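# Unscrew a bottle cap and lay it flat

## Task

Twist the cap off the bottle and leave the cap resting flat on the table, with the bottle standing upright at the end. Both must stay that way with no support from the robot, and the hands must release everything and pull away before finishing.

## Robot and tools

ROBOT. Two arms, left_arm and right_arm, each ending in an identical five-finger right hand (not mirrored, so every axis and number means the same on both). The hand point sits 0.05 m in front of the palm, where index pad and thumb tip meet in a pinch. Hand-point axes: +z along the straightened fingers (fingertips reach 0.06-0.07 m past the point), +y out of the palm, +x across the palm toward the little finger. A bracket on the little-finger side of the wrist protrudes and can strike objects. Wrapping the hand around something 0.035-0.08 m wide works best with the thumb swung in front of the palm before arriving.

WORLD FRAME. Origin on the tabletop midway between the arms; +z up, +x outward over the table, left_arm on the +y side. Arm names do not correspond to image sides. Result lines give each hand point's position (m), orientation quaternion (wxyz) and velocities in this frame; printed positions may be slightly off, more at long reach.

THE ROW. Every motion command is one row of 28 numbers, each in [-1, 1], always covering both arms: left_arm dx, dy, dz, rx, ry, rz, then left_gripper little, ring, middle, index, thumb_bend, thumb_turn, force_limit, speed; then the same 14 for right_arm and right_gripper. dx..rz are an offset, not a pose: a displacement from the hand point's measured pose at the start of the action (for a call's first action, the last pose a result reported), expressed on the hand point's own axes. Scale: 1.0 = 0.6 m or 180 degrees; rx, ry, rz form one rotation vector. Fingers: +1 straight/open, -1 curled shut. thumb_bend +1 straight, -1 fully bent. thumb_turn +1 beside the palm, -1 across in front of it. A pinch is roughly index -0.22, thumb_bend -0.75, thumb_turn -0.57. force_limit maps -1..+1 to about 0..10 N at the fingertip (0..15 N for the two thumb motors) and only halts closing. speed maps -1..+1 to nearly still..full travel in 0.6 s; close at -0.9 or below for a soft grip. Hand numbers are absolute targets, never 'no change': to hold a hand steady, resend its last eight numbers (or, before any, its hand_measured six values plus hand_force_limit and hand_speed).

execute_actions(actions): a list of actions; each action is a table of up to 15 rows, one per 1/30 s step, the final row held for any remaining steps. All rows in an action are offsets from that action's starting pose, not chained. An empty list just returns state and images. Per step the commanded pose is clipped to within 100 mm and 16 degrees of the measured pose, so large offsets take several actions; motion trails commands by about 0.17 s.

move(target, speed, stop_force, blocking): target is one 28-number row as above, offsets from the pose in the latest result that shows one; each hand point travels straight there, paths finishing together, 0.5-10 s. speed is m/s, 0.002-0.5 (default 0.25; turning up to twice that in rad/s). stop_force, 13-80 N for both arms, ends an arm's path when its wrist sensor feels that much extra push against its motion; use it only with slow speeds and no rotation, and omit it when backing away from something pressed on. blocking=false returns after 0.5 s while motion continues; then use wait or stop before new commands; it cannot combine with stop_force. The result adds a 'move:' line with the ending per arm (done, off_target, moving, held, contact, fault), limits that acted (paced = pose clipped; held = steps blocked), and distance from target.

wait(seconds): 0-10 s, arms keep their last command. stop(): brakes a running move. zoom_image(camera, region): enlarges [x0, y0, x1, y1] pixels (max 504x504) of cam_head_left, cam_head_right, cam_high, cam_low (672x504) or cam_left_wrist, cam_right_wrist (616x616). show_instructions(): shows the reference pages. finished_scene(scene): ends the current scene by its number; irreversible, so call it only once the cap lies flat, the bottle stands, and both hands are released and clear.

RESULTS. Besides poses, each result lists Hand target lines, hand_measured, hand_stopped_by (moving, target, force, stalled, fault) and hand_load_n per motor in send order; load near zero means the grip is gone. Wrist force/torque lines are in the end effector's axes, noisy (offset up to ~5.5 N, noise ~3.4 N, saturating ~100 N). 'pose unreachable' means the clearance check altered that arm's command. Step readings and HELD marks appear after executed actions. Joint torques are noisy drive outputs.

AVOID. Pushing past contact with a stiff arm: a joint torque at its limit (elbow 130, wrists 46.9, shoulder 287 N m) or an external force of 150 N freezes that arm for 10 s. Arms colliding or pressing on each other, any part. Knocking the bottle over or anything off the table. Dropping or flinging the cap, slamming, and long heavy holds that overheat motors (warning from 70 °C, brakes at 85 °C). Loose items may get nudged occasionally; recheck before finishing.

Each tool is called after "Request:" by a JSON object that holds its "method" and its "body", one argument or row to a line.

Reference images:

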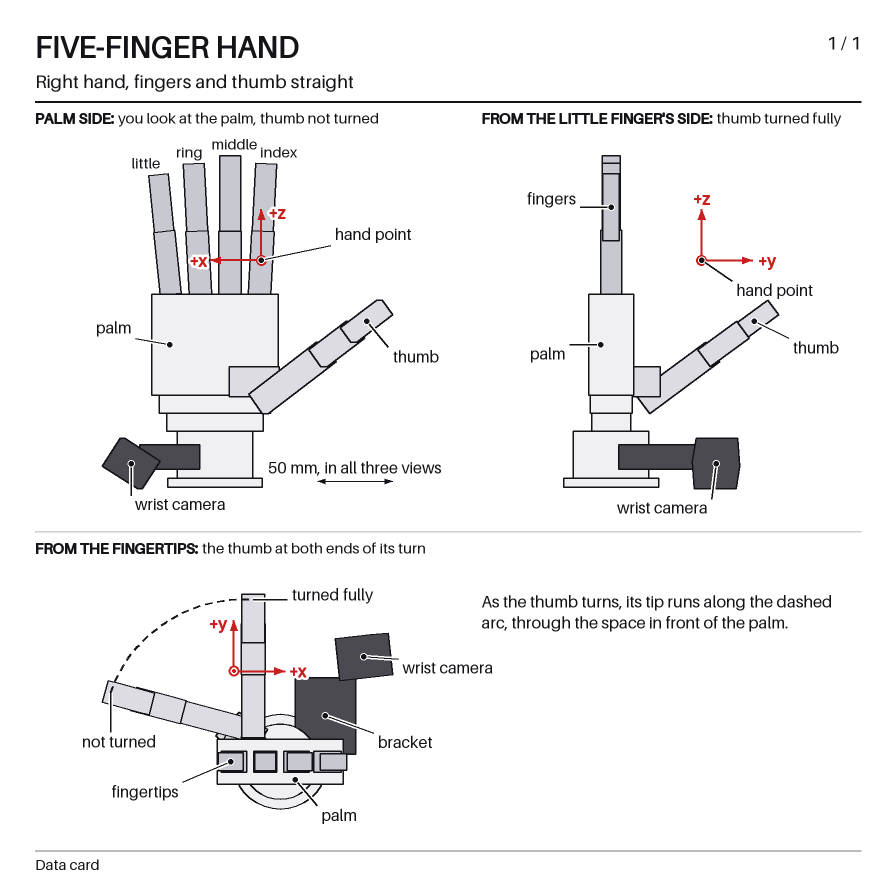

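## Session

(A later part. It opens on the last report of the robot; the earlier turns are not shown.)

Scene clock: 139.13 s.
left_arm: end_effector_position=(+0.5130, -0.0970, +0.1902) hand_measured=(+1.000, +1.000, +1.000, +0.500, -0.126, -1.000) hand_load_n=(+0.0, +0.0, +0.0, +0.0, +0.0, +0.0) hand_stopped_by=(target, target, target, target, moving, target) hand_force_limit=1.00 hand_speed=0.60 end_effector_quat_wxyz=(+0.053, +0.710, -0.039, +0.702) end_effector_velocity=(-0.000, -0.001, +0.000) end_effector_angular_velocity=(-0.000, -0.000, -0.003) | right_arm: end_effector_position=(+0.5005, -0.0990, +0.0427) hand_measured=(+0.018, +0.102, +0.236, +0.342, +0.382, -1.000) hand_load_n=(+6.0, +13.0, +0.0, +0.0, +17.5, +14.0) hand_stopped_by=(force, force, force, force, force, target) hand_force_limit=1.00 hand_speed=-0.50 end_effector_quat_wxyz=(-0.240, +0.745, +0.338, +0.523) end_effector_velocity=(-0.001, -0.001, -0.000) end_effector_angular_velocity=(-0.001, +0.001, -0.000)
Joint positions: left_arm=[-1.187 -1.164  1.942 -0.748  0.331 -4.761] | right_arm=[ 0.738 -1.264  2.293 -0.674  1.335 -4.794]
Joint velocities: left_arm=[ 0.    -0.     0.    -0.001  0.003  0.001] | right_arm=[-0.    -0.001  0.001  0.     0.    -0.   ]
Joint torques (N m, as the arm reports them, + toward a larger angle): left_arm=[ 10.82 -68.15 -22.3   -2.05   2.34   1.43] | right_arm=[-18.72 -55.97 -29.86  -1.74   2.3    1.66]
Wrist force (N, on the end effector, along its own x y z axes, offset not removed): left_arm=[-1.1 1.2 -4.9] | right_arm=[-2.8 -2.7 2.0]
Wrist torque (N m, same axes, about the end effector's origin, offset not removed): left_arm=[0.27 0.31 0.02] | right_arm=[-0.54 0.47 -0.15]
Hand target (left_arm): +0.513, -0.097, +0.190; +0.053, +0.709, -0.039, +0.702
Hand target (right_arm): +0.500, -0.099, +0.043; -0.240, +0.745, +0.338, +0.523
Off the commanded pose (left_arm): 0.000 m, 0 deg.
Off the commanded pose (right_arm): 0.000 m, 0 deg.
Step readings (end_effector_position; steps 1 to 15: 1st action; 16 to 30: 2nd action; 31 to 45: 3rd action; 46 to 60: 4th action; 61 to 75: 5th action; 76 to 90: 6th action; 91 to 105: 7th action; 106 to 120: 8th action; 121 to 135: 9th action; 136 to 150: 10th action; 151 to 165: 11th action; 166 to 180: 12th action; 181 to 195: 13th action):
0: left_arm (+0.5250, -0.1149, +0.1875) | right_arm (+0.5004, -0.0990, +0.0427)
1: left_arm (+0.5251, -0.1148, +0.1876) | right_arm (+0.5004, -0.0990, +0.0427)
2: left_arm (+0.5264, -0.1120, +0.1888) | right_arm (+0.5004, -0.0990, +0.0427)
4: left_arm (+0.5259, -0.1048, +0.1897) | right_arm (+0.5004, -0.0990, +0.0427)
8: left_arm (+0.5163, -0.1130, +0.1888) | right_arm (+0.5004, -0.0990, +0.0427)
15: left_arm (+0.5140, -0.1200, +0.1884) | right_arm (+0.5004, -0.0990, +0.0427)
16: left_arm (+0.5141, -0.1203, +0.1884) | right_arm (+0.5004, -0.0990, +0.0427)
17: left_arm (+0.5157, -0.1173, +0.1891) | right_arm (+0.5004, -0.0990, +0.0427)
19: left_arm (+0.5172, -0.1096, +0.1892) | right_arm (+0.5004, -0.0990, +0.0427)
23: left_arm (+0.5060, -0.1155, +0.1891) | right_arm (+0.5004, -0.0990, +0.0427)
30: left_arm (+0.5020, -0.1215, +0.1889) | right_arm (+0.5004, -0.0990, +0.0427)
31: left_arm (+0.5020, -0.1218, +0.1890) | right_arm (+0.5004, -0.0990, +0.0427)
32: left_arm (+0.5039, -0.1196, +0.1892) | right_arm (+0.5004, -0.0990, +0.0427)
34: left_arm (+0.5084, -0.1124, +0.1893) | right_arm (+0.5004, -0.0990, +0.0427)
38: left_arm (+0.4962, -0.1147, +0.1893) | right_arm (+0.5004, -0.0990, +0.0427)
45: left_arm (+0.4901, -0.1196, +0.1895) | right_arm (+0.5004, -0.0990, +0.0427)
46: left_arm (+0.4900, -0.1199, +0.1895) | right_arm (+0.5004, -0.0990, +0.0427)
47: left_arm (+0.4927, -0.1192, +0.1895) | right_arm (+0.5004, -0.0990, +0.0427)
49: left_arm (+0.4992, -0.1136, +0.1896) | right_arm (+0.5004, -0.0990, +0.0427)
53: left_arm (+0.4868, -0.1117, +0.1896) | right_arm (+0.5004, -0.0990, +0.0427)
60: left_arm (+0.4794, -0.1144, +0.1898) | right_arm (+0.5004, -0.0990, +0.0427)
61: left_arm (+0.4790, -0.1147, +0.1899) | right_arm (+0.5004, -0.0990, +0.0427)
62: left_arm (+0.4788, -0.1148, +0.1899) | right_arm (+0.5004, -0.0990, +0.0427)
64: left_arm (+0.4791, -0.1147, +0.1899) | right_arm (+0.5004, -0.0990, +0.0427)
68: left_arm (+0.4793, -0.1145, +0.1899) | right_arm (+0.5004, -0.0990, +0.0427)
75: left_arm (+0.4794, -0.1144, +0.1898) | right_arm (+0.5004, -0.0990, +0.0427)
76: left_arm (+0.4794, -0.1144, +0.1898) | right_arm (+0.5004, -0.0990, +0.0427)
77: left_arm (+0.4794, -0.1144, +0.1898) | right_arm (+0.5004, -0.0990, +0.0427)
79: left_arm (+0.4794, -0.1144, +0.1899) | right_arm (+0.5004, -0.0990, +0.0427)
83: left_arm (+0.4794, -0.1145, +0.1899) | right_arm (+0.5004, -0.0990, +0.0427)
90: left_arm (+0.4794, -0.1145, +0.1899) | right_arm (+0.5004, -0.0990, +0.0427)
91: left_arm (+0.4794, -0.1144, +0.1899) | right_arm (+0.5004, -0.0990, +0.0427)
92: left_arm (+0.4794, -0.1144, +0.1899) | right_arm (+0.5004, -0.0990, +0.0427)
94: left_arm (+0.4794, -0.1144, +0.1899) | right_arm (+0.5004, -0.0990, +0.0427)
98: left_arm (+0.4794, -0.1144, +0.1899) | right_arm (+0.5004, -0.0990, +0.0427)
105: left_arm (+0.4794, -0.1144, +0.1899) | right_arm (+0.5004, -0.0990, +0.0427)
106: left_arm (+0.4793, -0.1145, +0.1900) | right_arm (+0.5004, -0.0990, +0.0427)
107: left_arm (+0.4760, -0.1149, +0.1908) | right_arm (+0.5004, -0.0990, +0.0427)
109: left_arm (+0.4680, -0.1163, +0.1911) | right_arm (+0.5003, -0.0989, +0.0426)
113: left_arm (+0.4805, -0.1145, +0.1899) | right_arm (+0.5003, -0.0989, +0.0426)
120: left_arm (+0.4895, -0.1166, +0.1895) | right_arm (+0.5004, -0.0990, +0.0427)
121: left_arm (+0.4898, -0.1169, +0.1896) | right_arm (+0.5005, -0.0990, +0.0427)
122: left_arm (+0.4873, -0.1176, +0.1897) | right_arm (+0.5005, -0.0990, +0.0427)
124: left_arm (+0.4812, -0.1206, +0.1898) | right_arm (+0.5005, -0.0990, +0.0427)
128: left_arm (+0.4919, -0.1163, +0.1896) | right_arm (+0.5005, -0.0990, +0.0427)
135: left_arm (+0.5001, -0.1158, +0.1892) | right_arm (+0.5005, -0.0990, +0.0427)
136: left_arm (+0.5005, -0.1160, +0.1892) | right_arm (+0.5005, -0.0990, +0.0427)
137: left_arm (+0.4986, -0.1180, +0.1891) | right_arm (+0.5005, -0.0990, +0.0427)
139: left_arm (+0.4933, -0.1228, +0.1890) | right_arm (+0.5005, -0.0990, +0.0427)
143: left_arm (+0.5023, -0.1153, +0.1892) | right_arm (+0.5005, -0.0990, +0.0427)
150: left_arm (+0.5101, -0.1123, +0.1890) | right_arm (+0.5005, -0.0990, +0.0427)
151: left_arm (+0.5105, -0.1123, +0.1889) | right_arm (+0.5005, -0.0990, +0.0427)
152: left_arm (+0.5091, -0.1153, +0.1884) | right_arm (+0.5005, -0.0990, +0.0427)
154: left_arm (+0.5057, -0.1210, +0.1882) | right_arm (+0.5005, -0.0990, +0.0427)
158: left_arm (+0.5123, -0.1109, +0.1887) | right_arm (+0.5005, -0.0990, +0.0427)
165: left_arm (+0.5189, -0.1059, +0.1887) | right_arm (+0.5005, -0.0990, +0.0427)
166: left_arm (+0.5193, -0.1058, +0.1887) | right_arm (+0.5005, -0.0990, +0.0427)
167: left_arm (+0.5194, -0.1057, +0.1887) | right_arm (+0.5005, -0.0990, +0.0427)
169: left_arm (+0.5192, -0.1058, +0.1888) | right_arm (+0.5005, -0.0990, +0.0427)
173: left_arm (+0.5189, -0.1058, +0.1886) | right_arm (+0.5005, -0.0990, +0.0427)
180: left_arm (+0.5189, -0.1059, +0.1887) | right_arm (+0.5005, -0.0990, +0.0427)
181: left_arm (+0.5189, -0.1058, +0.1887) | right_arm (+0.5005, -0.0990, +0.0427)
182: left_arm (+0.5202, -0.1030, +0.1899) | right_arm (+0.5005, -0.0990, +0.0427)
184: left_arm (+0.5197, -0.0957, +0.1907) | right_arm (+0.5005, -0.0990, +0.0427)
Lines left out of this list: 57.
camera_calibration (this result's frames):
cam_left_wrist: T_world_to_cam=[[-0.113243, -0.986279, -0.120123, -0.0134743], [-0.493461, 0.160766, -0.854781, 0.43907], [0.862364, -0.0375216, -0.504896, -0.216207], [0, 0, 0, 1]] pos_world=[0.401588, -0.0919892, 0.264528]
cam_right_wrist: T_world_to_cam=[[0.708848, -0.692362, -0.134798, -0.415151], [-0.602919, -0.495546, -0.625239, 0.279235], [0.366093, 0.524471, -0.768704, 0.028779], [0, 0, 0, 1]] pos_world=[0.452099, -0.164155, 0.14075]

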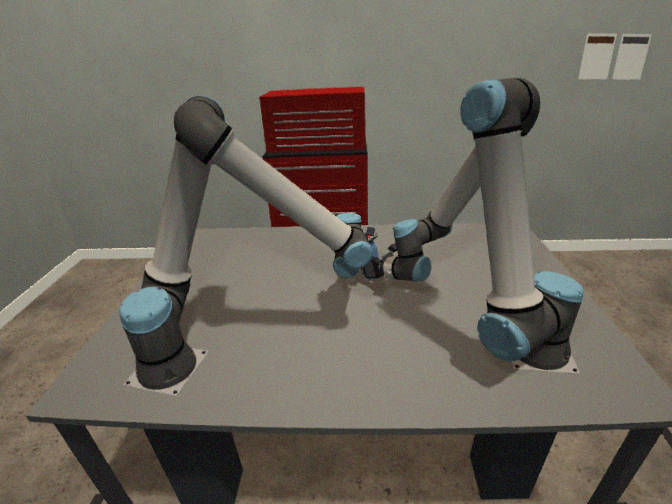

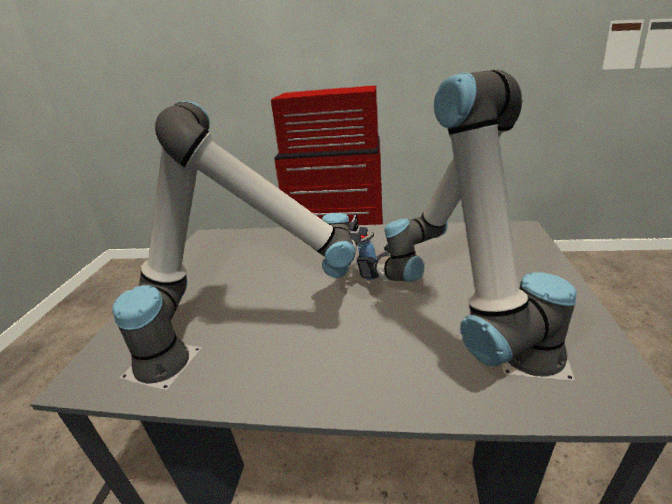

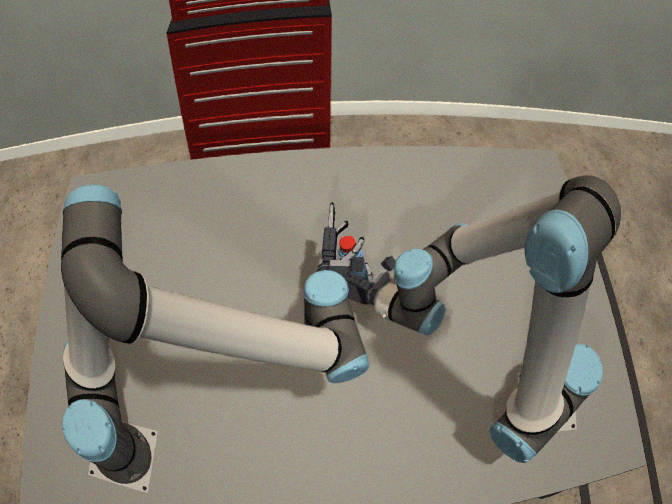

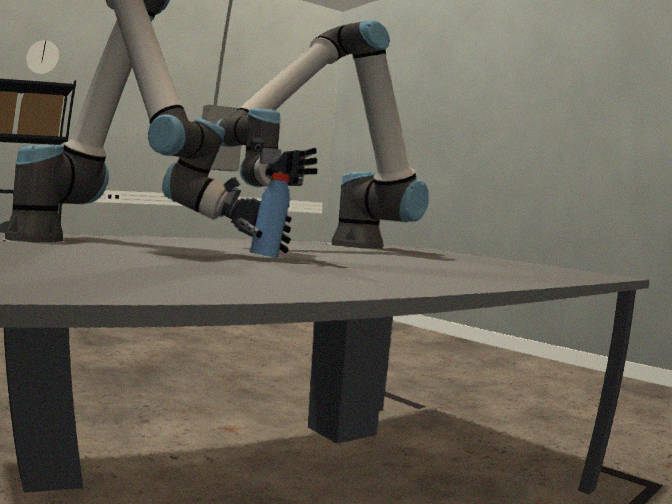

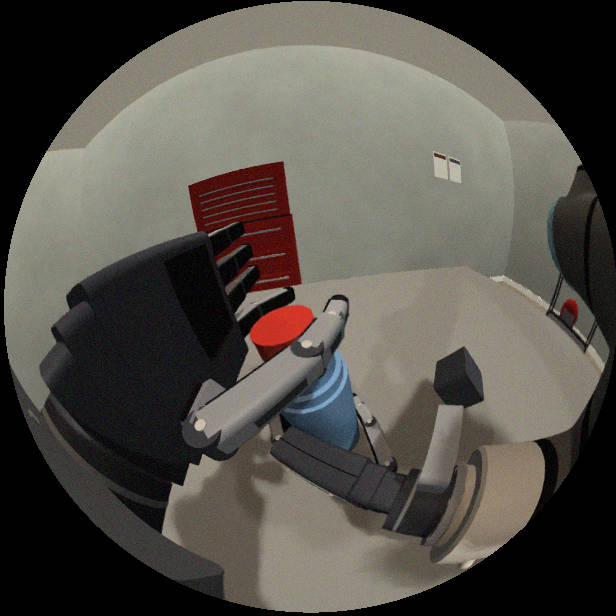

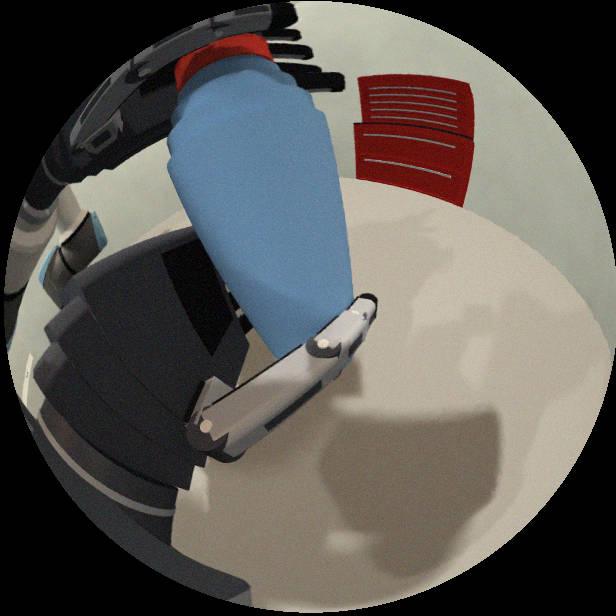

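Request:
{"method": "move", "body": {
  "target": [-0.004,0.028,0.023,0,0,0,1,1,1,0.5,0.5,-1,1,0.6, 0,0,0,0,0,0,-0.95,-0.95,-0.95,-0.95,-0.95,-1,1,-0.5],
  "speed": 0.05
}}

Request:
{"method": "move", "body": {
  "target": [0.0005,0.018,-0.037,-0.2,0,0,1,1,1,0.5,0.5,-1,1,0.6, 0,0,0,0,0,0,-1,-1,-1,-1,-1,-1,1,-0.5],
  "speed": 0.4
}}

Request:
{"method": "move", "body": {
  "target": [0.0005,0.018,-0.033,-0.2,0,0,1,1,1,0.5,0.5,-1,1,0.6, 0,0,0,0,0,0,-1,-1,-1,-1,-1,-1,1,-0.5],
  "speed": 0.4
}}

Request:
{"method": "execute_actions", "body": {
  "actions": [
    [[0,0,0,0,0,0,1,1,1,-1,0.5,-1,1,0, 0,0,0,0,0,0,-1,-1,-1,-1,-1,-1,1,-0.5]],
    [[0,0,0,0,0,0,1,1,1,-1,-1,-1,1,0, 0,0,0,0,0,0,-1,-1,-1,-1,-1,-1,1,-0.5]],
    [[0,0,0,0,0,0,1,1,1,-1,-1,-1,1,0, 0,0,0,0,0,0,-1,-1,-1,-1,-1,-1,1,-0.5]]
  ]
}}

Request:
{"method": "move", "body": {
  "target": [0,-0.035,0.016,0.2,0,0,1,1,1,-0.95,-0.95,-1,1,-0.3, 0,0,0,0,0,0,-1,-1,-1,-1,-1,-1,1,-0.5],
  "speed": 0.4
}}

Request:
{"method": "move", "body": {
  "target": [0,-0.037,0.0185,0.2,0,0,1,1,1,-1,-1,-1,1,-0.3, 0,0,0,0,0,0,-1,-1,-1,-1,-1,-1,1,-0.5],
  "speed": 0.4
}}

Request:
{"method": "execute_actions", "body": {
  "actions": [
    [[0,0,0,0,0,0,1,1,1,0.5,0.5,-1,1,0.6, 0,0,0,0,0,0,-1,-1,-1,-1,-1,-1,1,-0.5]]
  ]
}}

Request:
{"method": "zoom_image", "body": {
  "camera": "cam_low",
  "region": [200,120,360,240]
}}

Scene clock: 140.63 s.
left_arm: end_effector_position=(+0.5243, -0.1152, +0.1880) hand_measured=(+1.000, +1.000, +1.000, +0.500, +0.500, -1.000) hand_load_n=(+0.0, +0.0, +0.0, +0.0, +0.0, +0.0) hand_stopped_by=(target, target, target, target, target, target) hand_force_limit=1.00 hand_speed=0.60 end_effector_quat_wxyz=(+0.052, +0.710, -0.039, +0.702) end_effector_velocity=(+0.001, -0.003, -0.001) end_effector_angular_velocity=(+0.000, +0.001, -0.001) | right_arm: end_effector_position=(+0.5005, -0.0991, +0.0427) hand_measured=(-0.004, +0.100, +0.172, +0.238, +0.382, -0.998) hand_load_n=(+0.0, +0.0, +5.0, +17.0, +30.0, +30.0) hand_stopped_by=(force, force, force, force, force, target) hand_force_limit=1.00 hand_speed=-0.50 end_effector_quat_wxyz=(-0.240, +0.745, +0.338, +0.523) end_effector_velocity=(-0.000, -0.000, -0.001) end_effector_angular_velocity=(-0.001, +0.001, -0.000)
Joint positions: left_arm=[-1.176 -1.134  1.899 -0.736  0.342 -4.759] | right_arm=[ 0.738 -1.264  2.293 -0.674  1.335 -4.794]
Joint velocities: left_arm=[ 0.     0.005 -0.005  0.002  0.001 -0.001] | right_arm=[ 0.     0.002 -0.     0.     0.    -0.   ]
Joint torques (N m, as the arm reports them, + toward a larger angle): left_arm=[  1.07 -52.53 -47.2   -0.88   6.36  -2.04] | right_arm=[ -8.33 -55.63 -29.55  -1.75  -1.87   1.85]
Wrist force (N, on the end effector, along its own x y z axes, offset not removed): left_arm=[3.7 -15.5 -4.1] | right_arm=[-11.3 13.5 -11.0]
Wrist torque (N m, same axes, about the end effector's origin, offset not removed): left_arm=[-0.33 -0.07 0.01] | right_arm=[0.94 2.45 1.27]
Hand target (left_arm): +0.524, -0.115, +0.188; +0.053, +0.710, -0.039, +0.702
Hand target (right_arm): +0.501, -0.099, +0.043; -0.240, +0.745, +0.338, +0.523
Off the commanded pose (left_arm): 0.000 m, 0 deg.
Off the commanded pose (right_arm): 0.000 m, 0 deg.
move: done
camera_calibration (this result's frames):
cam_left_wrist: T_world_to_cam=[[-0.113177, -0.986269, -0.120271, -0.0304158], [-0.493436, 0.160859, -0.854778, 0.445702], [0.862387, -0.0373954, -0.504866, -0.227787], [0, 0, 0, 1]] pos_world=[0.412924, -0.110212, 0.262316]
cam_right_wrist: T_world_to_cam=[[0.708829, -0.692381, -0.134797, -0.415163], [-0.602932, -0.495529, -0.625239, 0.279246], [0.366107, 0.524461, -0.768704, 0.0287721], [0, 0, 0, 1]] pos_world=[0.452112, -0.164166, 0.14075]

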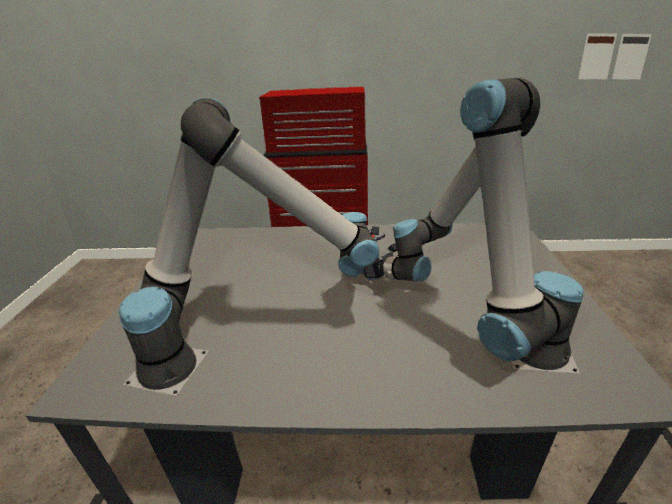

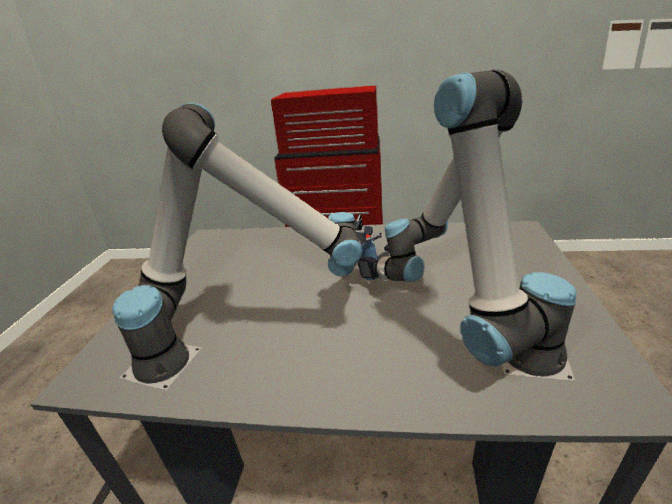

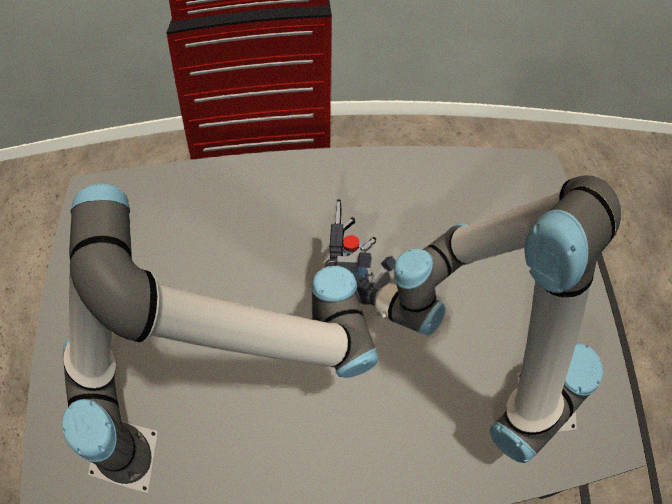

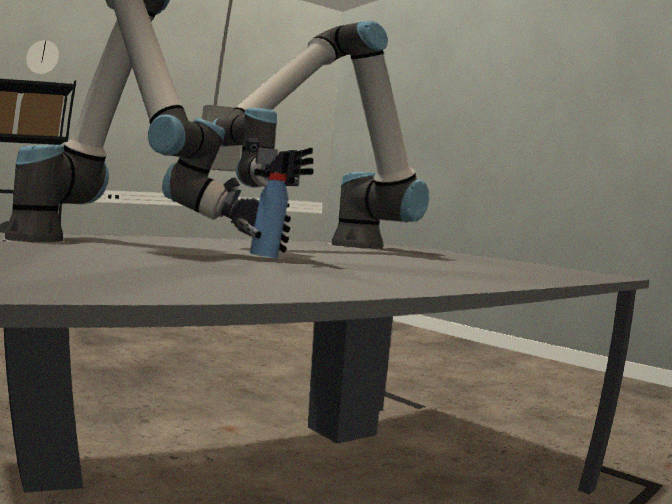

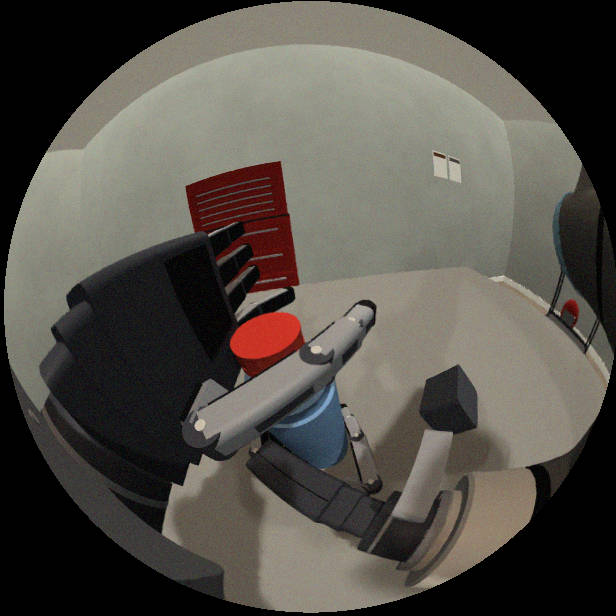

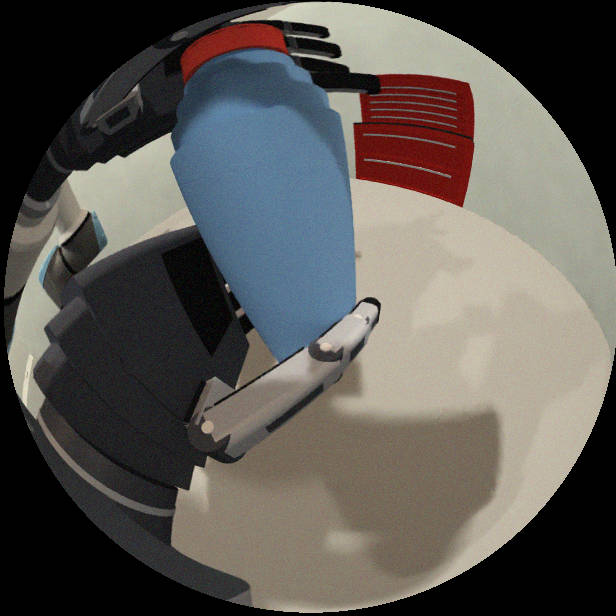

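Scene clock: 142.10 s.
left_arm: end_effector_position=(+0.5009, -0.1229, +0.1887) hand_measured=(+1.000, +1.000, +1.000, +0.500, +0.500, -1.000) hand_load_n=(+0.0, +0.0, +0.0, +0.0, +0.0, +0.0) hand_stopped_by=(target, target, target, target, target, target) hand_force_limit=1.00 hand_speed=0.60 end_effector_quat_wxyz=(+0.268, +0.659, -0.253, +0.655) end_effector_velocity=(+0.000, -0.001, +0.000) end_effector_angular_velocity=(-0.001, -0.001, -0.017) | right_arm: end_effector_position=(+0.5005, -0.0991, +0.0427) hand_measured=(-0.066, +0.046, +0.152, +0.236, +0.430, -0.998) hand_load_n=(+16.0, +12.5, +5.5, +5.0, +31.0, +20.5) hand_stopped_by=(force, force, force, force, force, target) hand_force_limit=1.00 hand_speed=-0.50 end_effector_quat_wxyz=(-0.240, +0.745, +0.338, +0.523) end_effector_velocity=(-0.002, -0.001, -0.001) end_effector_angular_velocity=(-0.002, +0.003, +0.000)
Joint positions: left_arm=[-0.996 -1.215  2.035 -0.822  1.148 -4.733] | right_arm=[ 0.738 -1.264  2.293 -0.674  1.335 -4.794]
Joint velocities: left_arm=[ 0.007  0.001 -0.002 -0.001  0.024  0.   ] | right_arm=[ 0.    -0.     0.002  0.001 -0.    -0.   ]
Joint torques (N m, as the arm reports them, + toward a larger angle): left_arm=[ 11.73 -47.93 -40.41  -3.34   2.61   0.74] | right_arm=[ -7.27 -55.21 -30.37  -2.47  -1.63   1.79]
Wrist force (N, on the end effector, along its own x y z axes, offset not removed): left_arm=[-2.2 -1.3 -0.9] | right_arm=[-1.5 4.1 -1.6]
Wrist torque (N m, same axes, about the end effector's origin, offset not removed): left_arm=[-0.40 0.25 -0.09] | right_arm=[0.47 0.34 0.29]
Hand target (left_arm): +0.501, -0.123, +0.189; +0.269, +0.659, -0.254, +0.655
Hand target (right_arm): +0.501, -0.099, +0.043; -0.240, +0.745, +0.338, +0.523
Off the commanded pose (left_arm): 0.000 m, 0 deg.
Off the commanded pose (right_arm): 0.000 m, 0 deg.
move: done
camera_calibration (this result's frames):
cam_left_wrist: T_world_to_cam=[[-0.668758, -0.734088, -0.117809, 0.268185], [-0.299136, 0.410736, -0.861286, 0.3706], [0.680648, -0.540751, -0.494275, -0.18034], [0, 0, 0, 1]] pos_world=[0.412959, -0.0528663, 0.261649]
cam_right_wrist: T_world_to_cam=[[0.708829, -0.692381, -0.134797, -0.415163], [-0.602932, -0.495529, -0.625239, 0.279246], [0.366108, 0.524461, -0.768704, 0.0287721], [0, 0, 0, 1]] pos_world=[0.452112, -0.164166, 0.14075]

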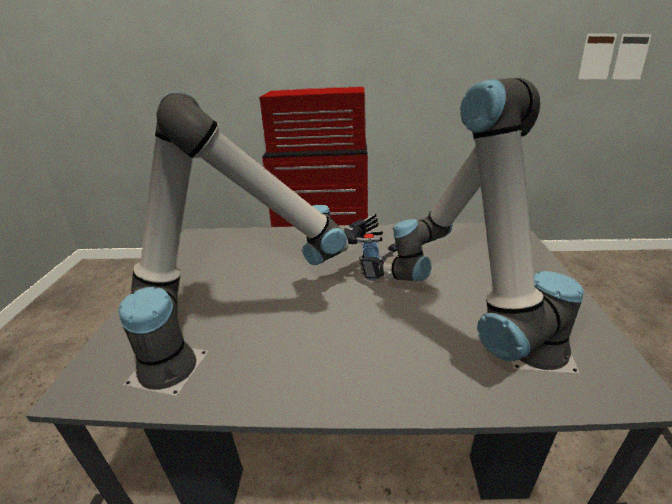

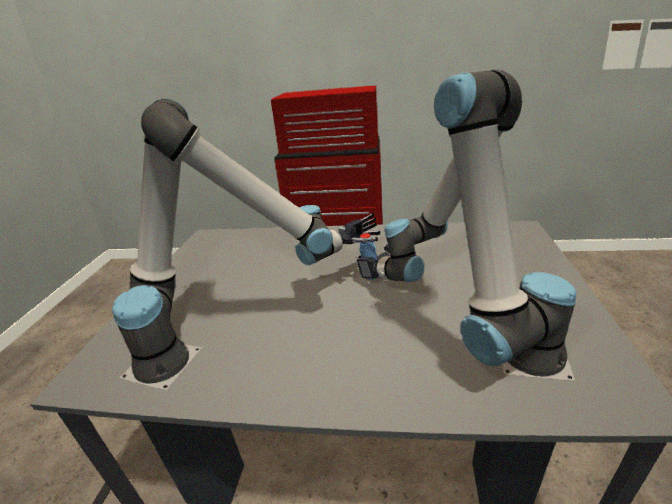

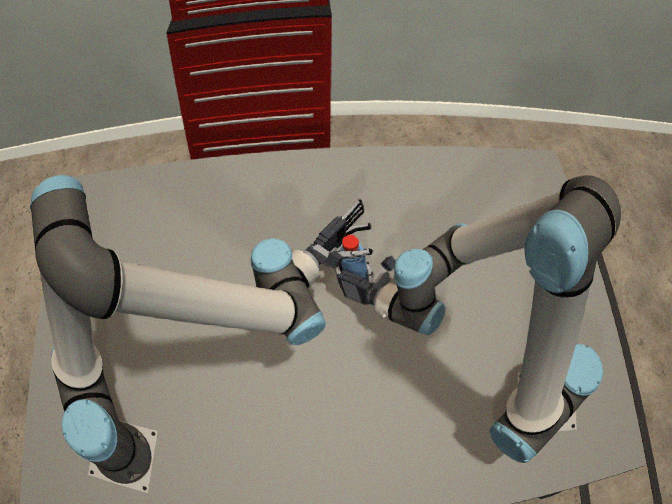

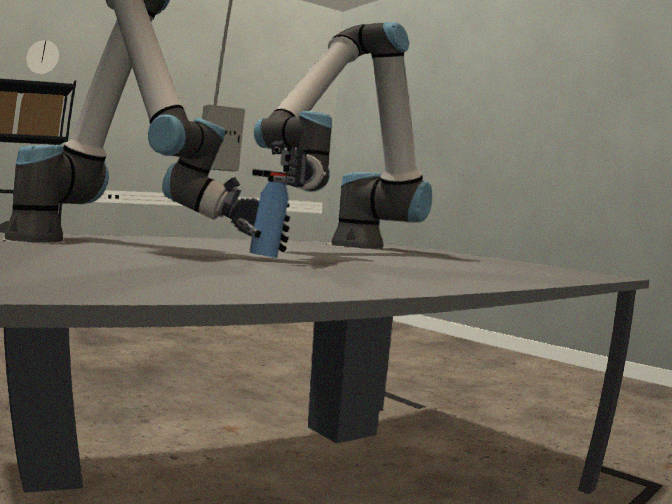

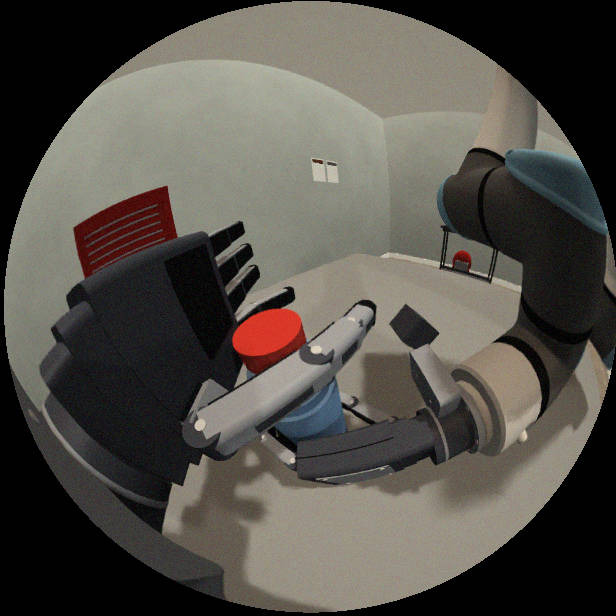

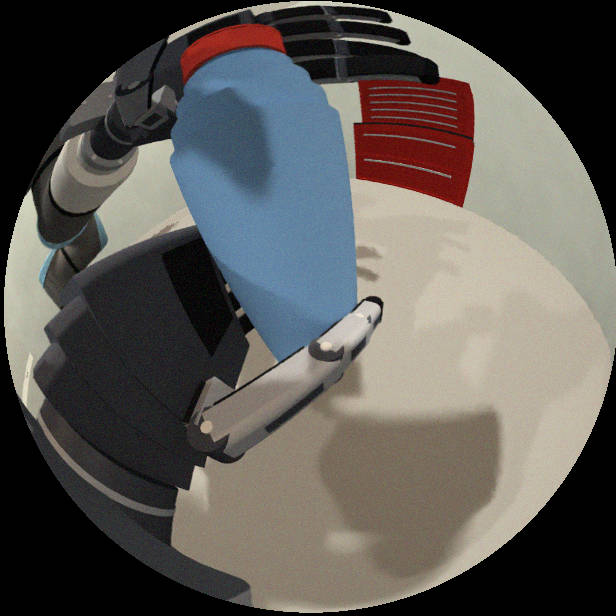

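Scene clock: 143.57 s.
left_arm: end_effector_position=(+0.4791, -0.1172, +0.1892) hand_measured=(+1.000, +1.000, +1.000, +0.500, +0.500, -1.000) hand_load_n=(+0.0, +0.0, +0.0, +0.0, +0.0, +0.0) hand_stopped_by=(target, target, target, target, target, target) hand_force_limit=1.00 hand_speed=0.60 end_effector_quat_wxyz=(+0.458, +0.545, -0.443, +0.545) end_effector_velocity=(-0.001, -0.001, +0.001) end_effector_angular_velocity=(+0.001, +0.000, -0.017) | right_arm: end_effector_position=(+0.5005, -0.0991, +0.0427) hand_measured=(-0.066, +0.046, +0.152, +0.236, +0.430, -0.998) hand_load_n=(+16.0, +12.5, +5.5, +5.0, +31.0, +20.5) hand_stopped_by=(force, force, force, force, force, target) hand_force_limit=1.00 hand_speed=-0.50 end_effector_quat_wxyz=(-0.240, +0.745, +0.338, +0.523) end_effector_velocity=(+0.001, +0.001, +0.002) end_effector_angular_velocity=(+0.002, -0.003, +0.000)
Joint positions: left_arm=[-0.762 -1.136  1.914 -0.794  2.008 -4.735] | right_arm=[ 0.738 -1.264  2.293 -0.674  1.335 -4.794]
Joint velocities: left_arm=[ 0.004  0.004 -0.008  0.005  0.022 -0.   ] | right_arm=[-0.    -0.002 -0.002 -0.    -0.    -0.   ]
Joint torques (N m, as the arm reports them, + toward a larger angle): left_arm=[ 12.11 -53.54 -41.47   0.32   2.58  -2.25] | right_arm=[ -5.94 -54.26 -29.38  -2.17  -2.23   1.75]
Wrist force (N, on the end effector, along its own x y z axes, offset not removed): left_arm=[-1.6 -2.6 -1.9] | right_arm=[4.6 -8.2 -1.0]
Wrist torque (N m, same axes, about the end effector's origin, offset not removed): left_arm=[-0.48 0.30 -0.12] | right_arm=[-1.19 -0.64 0.04]
Hand target (left_arm): +0.479, -0.117, +0.189; +0.459, +0.544, -0.444, +0.545
Hand target (right_arm): +0.501, -0.099, +0.043; -0.240, +0.745, +0.338, +0.523
Off the commanded pose (left_arm): 0.000 m, 0 deg.
Off the commanded pose (right_arm): 0.000 m, 0 deg.
move: done
camera_calibration (this result's frames):
cam_left_wrist: T_world_to_cam=[[-0.971163, -0.204224, -0.12302, 0.465803], [0.00477973, 0.499211, -0.866467, 0.227898], [0.238367, -0.842069, -0.483839, 0.0124227], [0, 0, 0, 1]] pos_world=[0.44832, -0.00818023, 0.26078]
cam_right_wrist: T_world_to_cam=[[0.708829, -0.692381, -0.134798, -0.415163], [-0.602932, -0.495529, -0.625239, 0.279246], [0.366108, 0.524461, -0.768704, 0.0287721], [0, 0, 0, 1]] pos_world=[0.452112, -0.164166, 0.14075]

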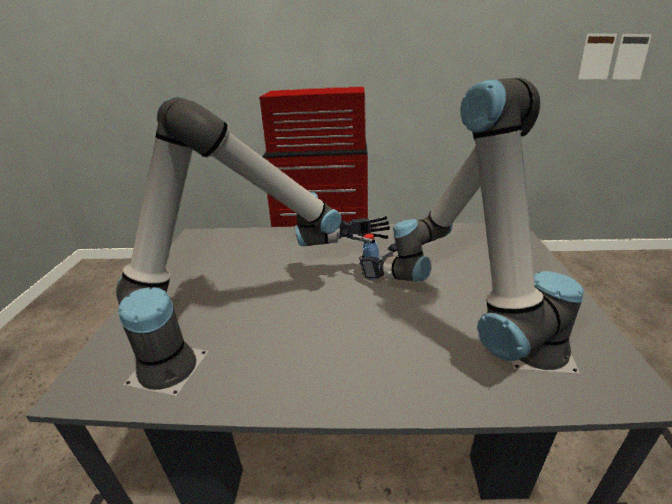

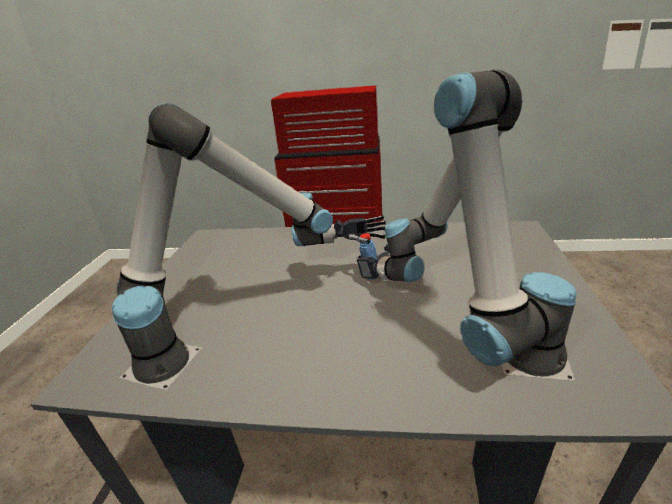

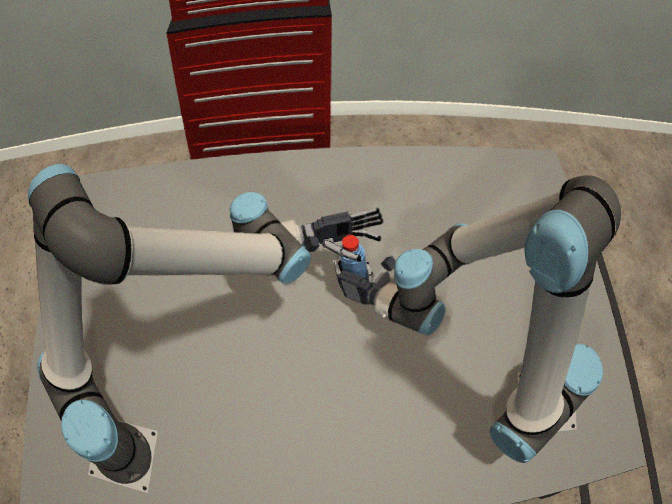

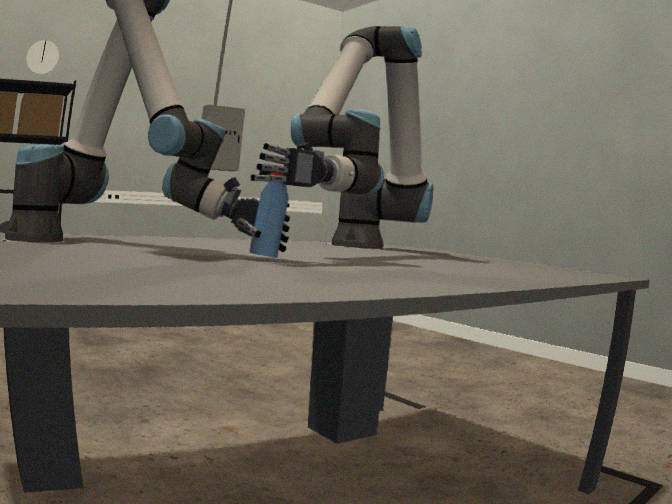

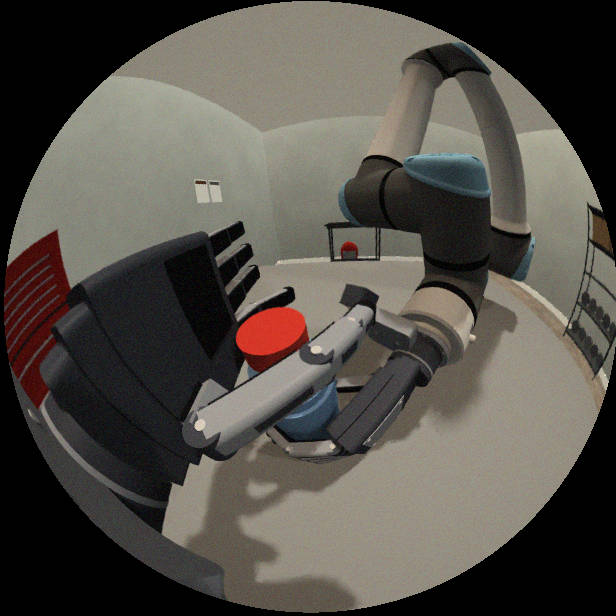

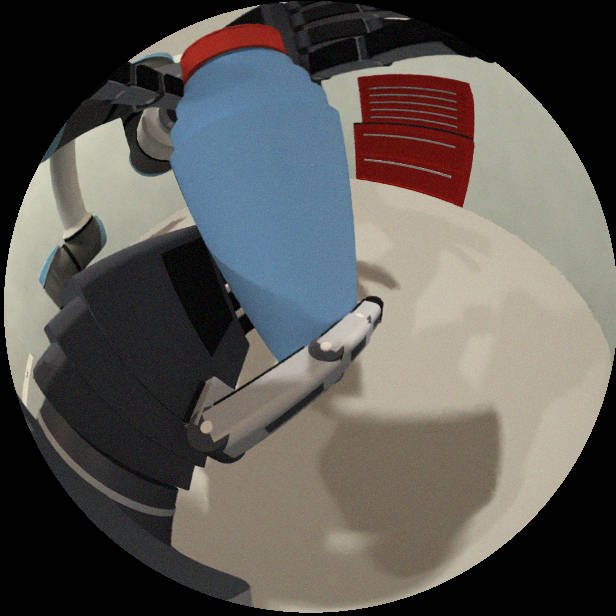

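Scene clock: 145.07 s.
left_arm: end_effector_position=(+0.4791, -0.1172, +0.1892) hand_measured=(+1.000, +1.000, +1.000, -0.600, -0.262, -1.000) hand_load_n=(+0.0, +0.0, +0.0, +11.0, +15.0, +0.0) hand_stopped_by=(target, target, target, force, force, target) hand_force_limit=1.00 hand_speed=0.00 end_effector_quat_wxyz=(+0.458, +0.545, -0.443, +0.545) end_effector_velocity=(-0.000, -0.001, +0.001) end_effector_angular_velocity=(-0.001, -0.001, -0.001) | right_arm: end_effector_position=(+0.5005, -0.0990, +0.0427) hand_measured=(-0.034, +0.054, +0.152, +0.236, +0.430, -1.000) hand_load_n=(+20.5, +20.0, +7.0, +0.0, +28.0, +4.0) hand_stopped_by=(force, force, force, force, force, target) hand_force_limit=1.00 hand_speed=-0.50 end_effector_quat_wxyz=(-0.240, +0.745, +0.338, +0.523) end_effector_velocity=(-0.001, -0.000, -0.000) end_effector_angular_velocity=(-0.000, +0.000, +0.000)
Joint positions: left_arm=[-0.762 -1.136  1.914 -0.794  2.008 -4.735] | right_arm=[ 0.738 -1.264  2.293 -0.674  1.335 -4.794]
Joint velocities: left_arm=[-0.    -0.    -0.    -0.001  0.001  0.   ] | right_arm=[ 0.    -0.001  0.001 -0.    -0.    -0.   ]
Joint torques (N m, as the arm reports them, + toward a larger angle): left_arm=[  2.73 -60.03 -25.39   2.5   -2.17  -1.26] | right_arm=[ -7.34 -53.34 -30.38  -1.78  -0.31   2.09]
Wrist force (N, on the end effector, along its own x y z axes, offset not removed): left_arm=[6.3 5.1 10.4] | right_arm=[-3.7 -10.2 18.9]
Wrist torque (N m, same axes, about the end effector's origin, offset not removed): left_arm=[-0.32 0.26 -0.03] | right_arm=[-1.41 -1.96 -1.02]
Hand target (left_arm): +0.479, -0.117, +0.189; +0.458, +0.545, -0.443, +0.545
Hand target (right_arm): +0.501, -0.099, +0.043; -0.240, +0.745, +0.338, +0.523
Off the commanded pose (left_arm): 0.000 m, 0 deg.
Off the commanded pose (right_arm): 0.000 m, 0 deg.
Step readings (end_effector_position; steps 1 to 15: 1st action; 16 to 30: 2nd action; 31 to 45: 3rd action):
0: left_arm (+0.4791, -0.1172, +0.1892) | right_arm (+0.5005, -0.0991, +0.0427)
1: left_arm (+0.4791, -0.1172, +0.1892) | right_arm (+0.5005, -0.0991, +0.0427)
2: left_arm (+0.4791, -0.1172, +0.1892) | right_arm (+0.5005, -0.0991, +0.0427)
4: left_arm (+0.4791, -0.1172, +0.1892) | right_arm (+0.5005, -0.0991, +0.0427)
8: left_arm (+0.4792, -0.1172, +0.1892) | right_arm (+0.5005, -0.0991, +0.0427)
15: left_arm (+0.4792, -0.1172, +0.1892) | right_arm (+0.5005, -0.0991, +0.0427)
16: left_arm (+0.4791, -0.1172, +0.1891) | right_arm (+0.5005, -0.0991, +0.0427)
17: left_arm (+0.4791, -0.1172, +0.1891) | right_arm (+0.5005, -0.0991, +0.0427)
19: left_arm (+0.4791, -0.1172, +0.1891) | right_arm (+0.5005, -0.0991, +0.0427)
23: left_arm (+0.4791, -0.1172, +0.1892) | right_arm (+0.5005, -0.0990, +0.0427)
30: left_arm (+0.4791, -0.1172, +0.1892) | right_arm (+0.5005, -0.0990, +0.0427)
31: left_arm (+0.4791, -0.1172, +0.1892) | right_arm (+0.5005, -0.0990, +0.0427)
32: left_arm (+0.4791, -0.1172, +0.1892) | right_arm (+0.5005, -0.0990, +0.0427)
34: left_arm (+0.4791, -0.1172, +0.1892) | right_arm (+0.5005, -0.0990, +0.0427)
38: left_arm (+0.4791, -0.1172, +0.1892) | right_arm (+0.5005, -0.0990, +0.0427)
45: end_effector_position above
camera_calibration (this result's frames):
cam_left_wrist: T_world_to_cam=[[-0.971154, -0.204243, -0.123066, 0.465853], [0.00484426, 0.499094, -0.866535, 0.227937], [0.238404, -0.842135, -0.483707, 0.0123797], [0, 0, 0, 1]] pos_world=[0.448359, -0.00818941, 0.260834]
cam_right_wrist: T_world_to_cam=[[0.708862, -0.692343, -0.134816, -0.41516], [-0.602914, -0.49555, -0.62524, 0.279236], [0.366073, 0.524491, -0.7687, 0.0287889], [0, 0, 0, 1]] pos_world=[0.452108, -0.164158, 0.140749]

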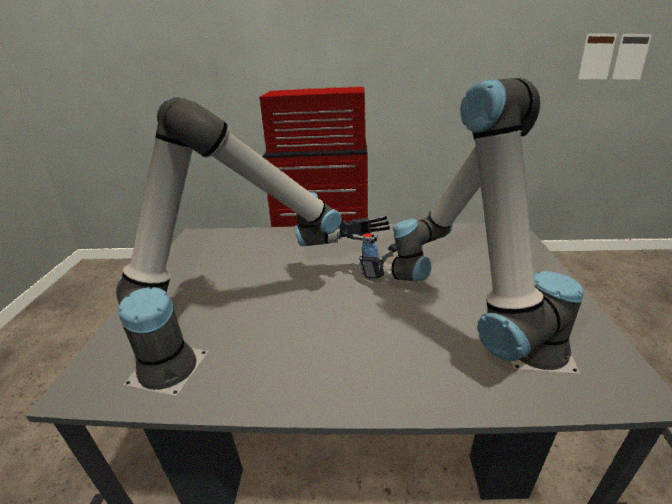

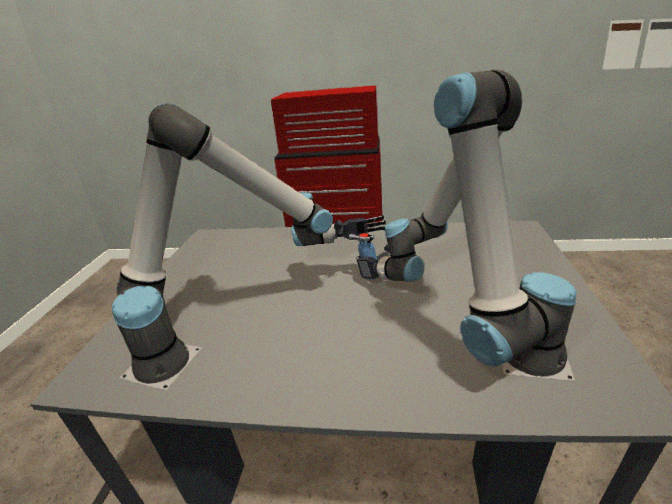

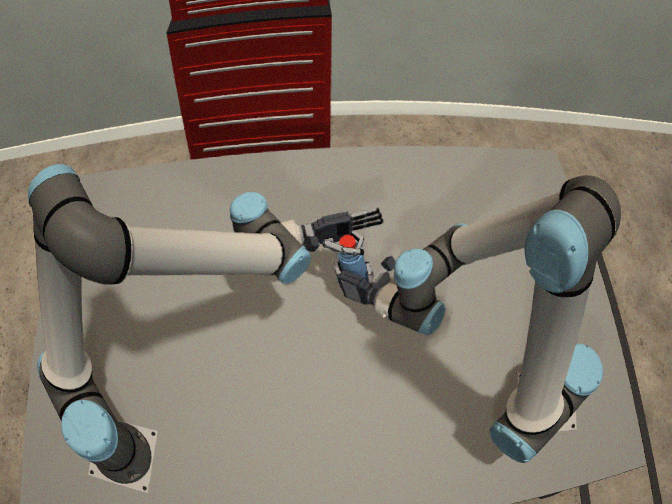

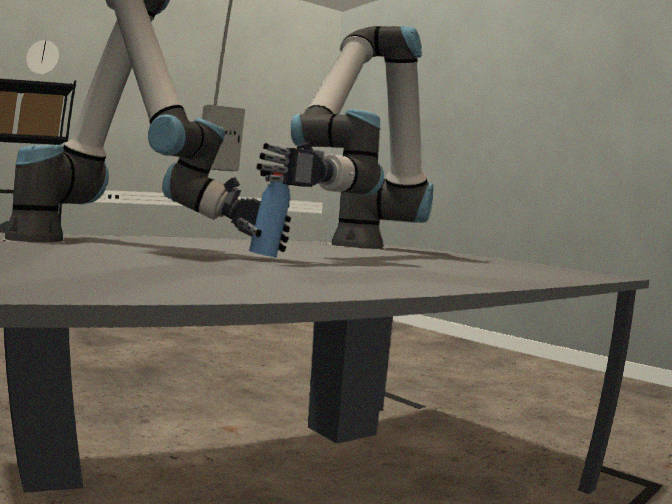

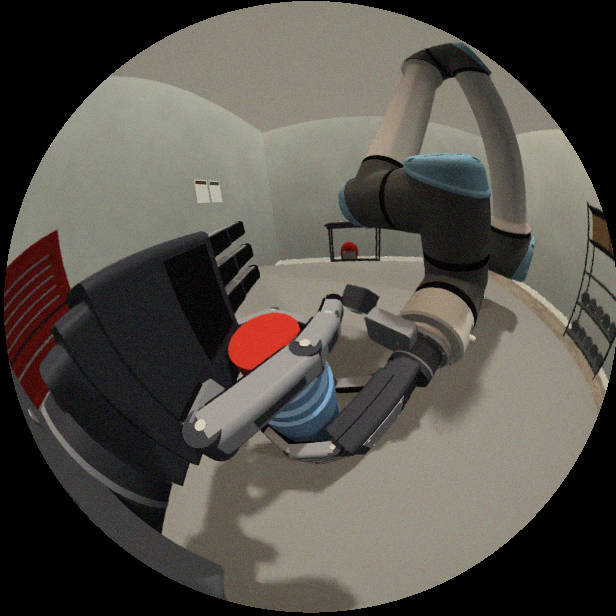

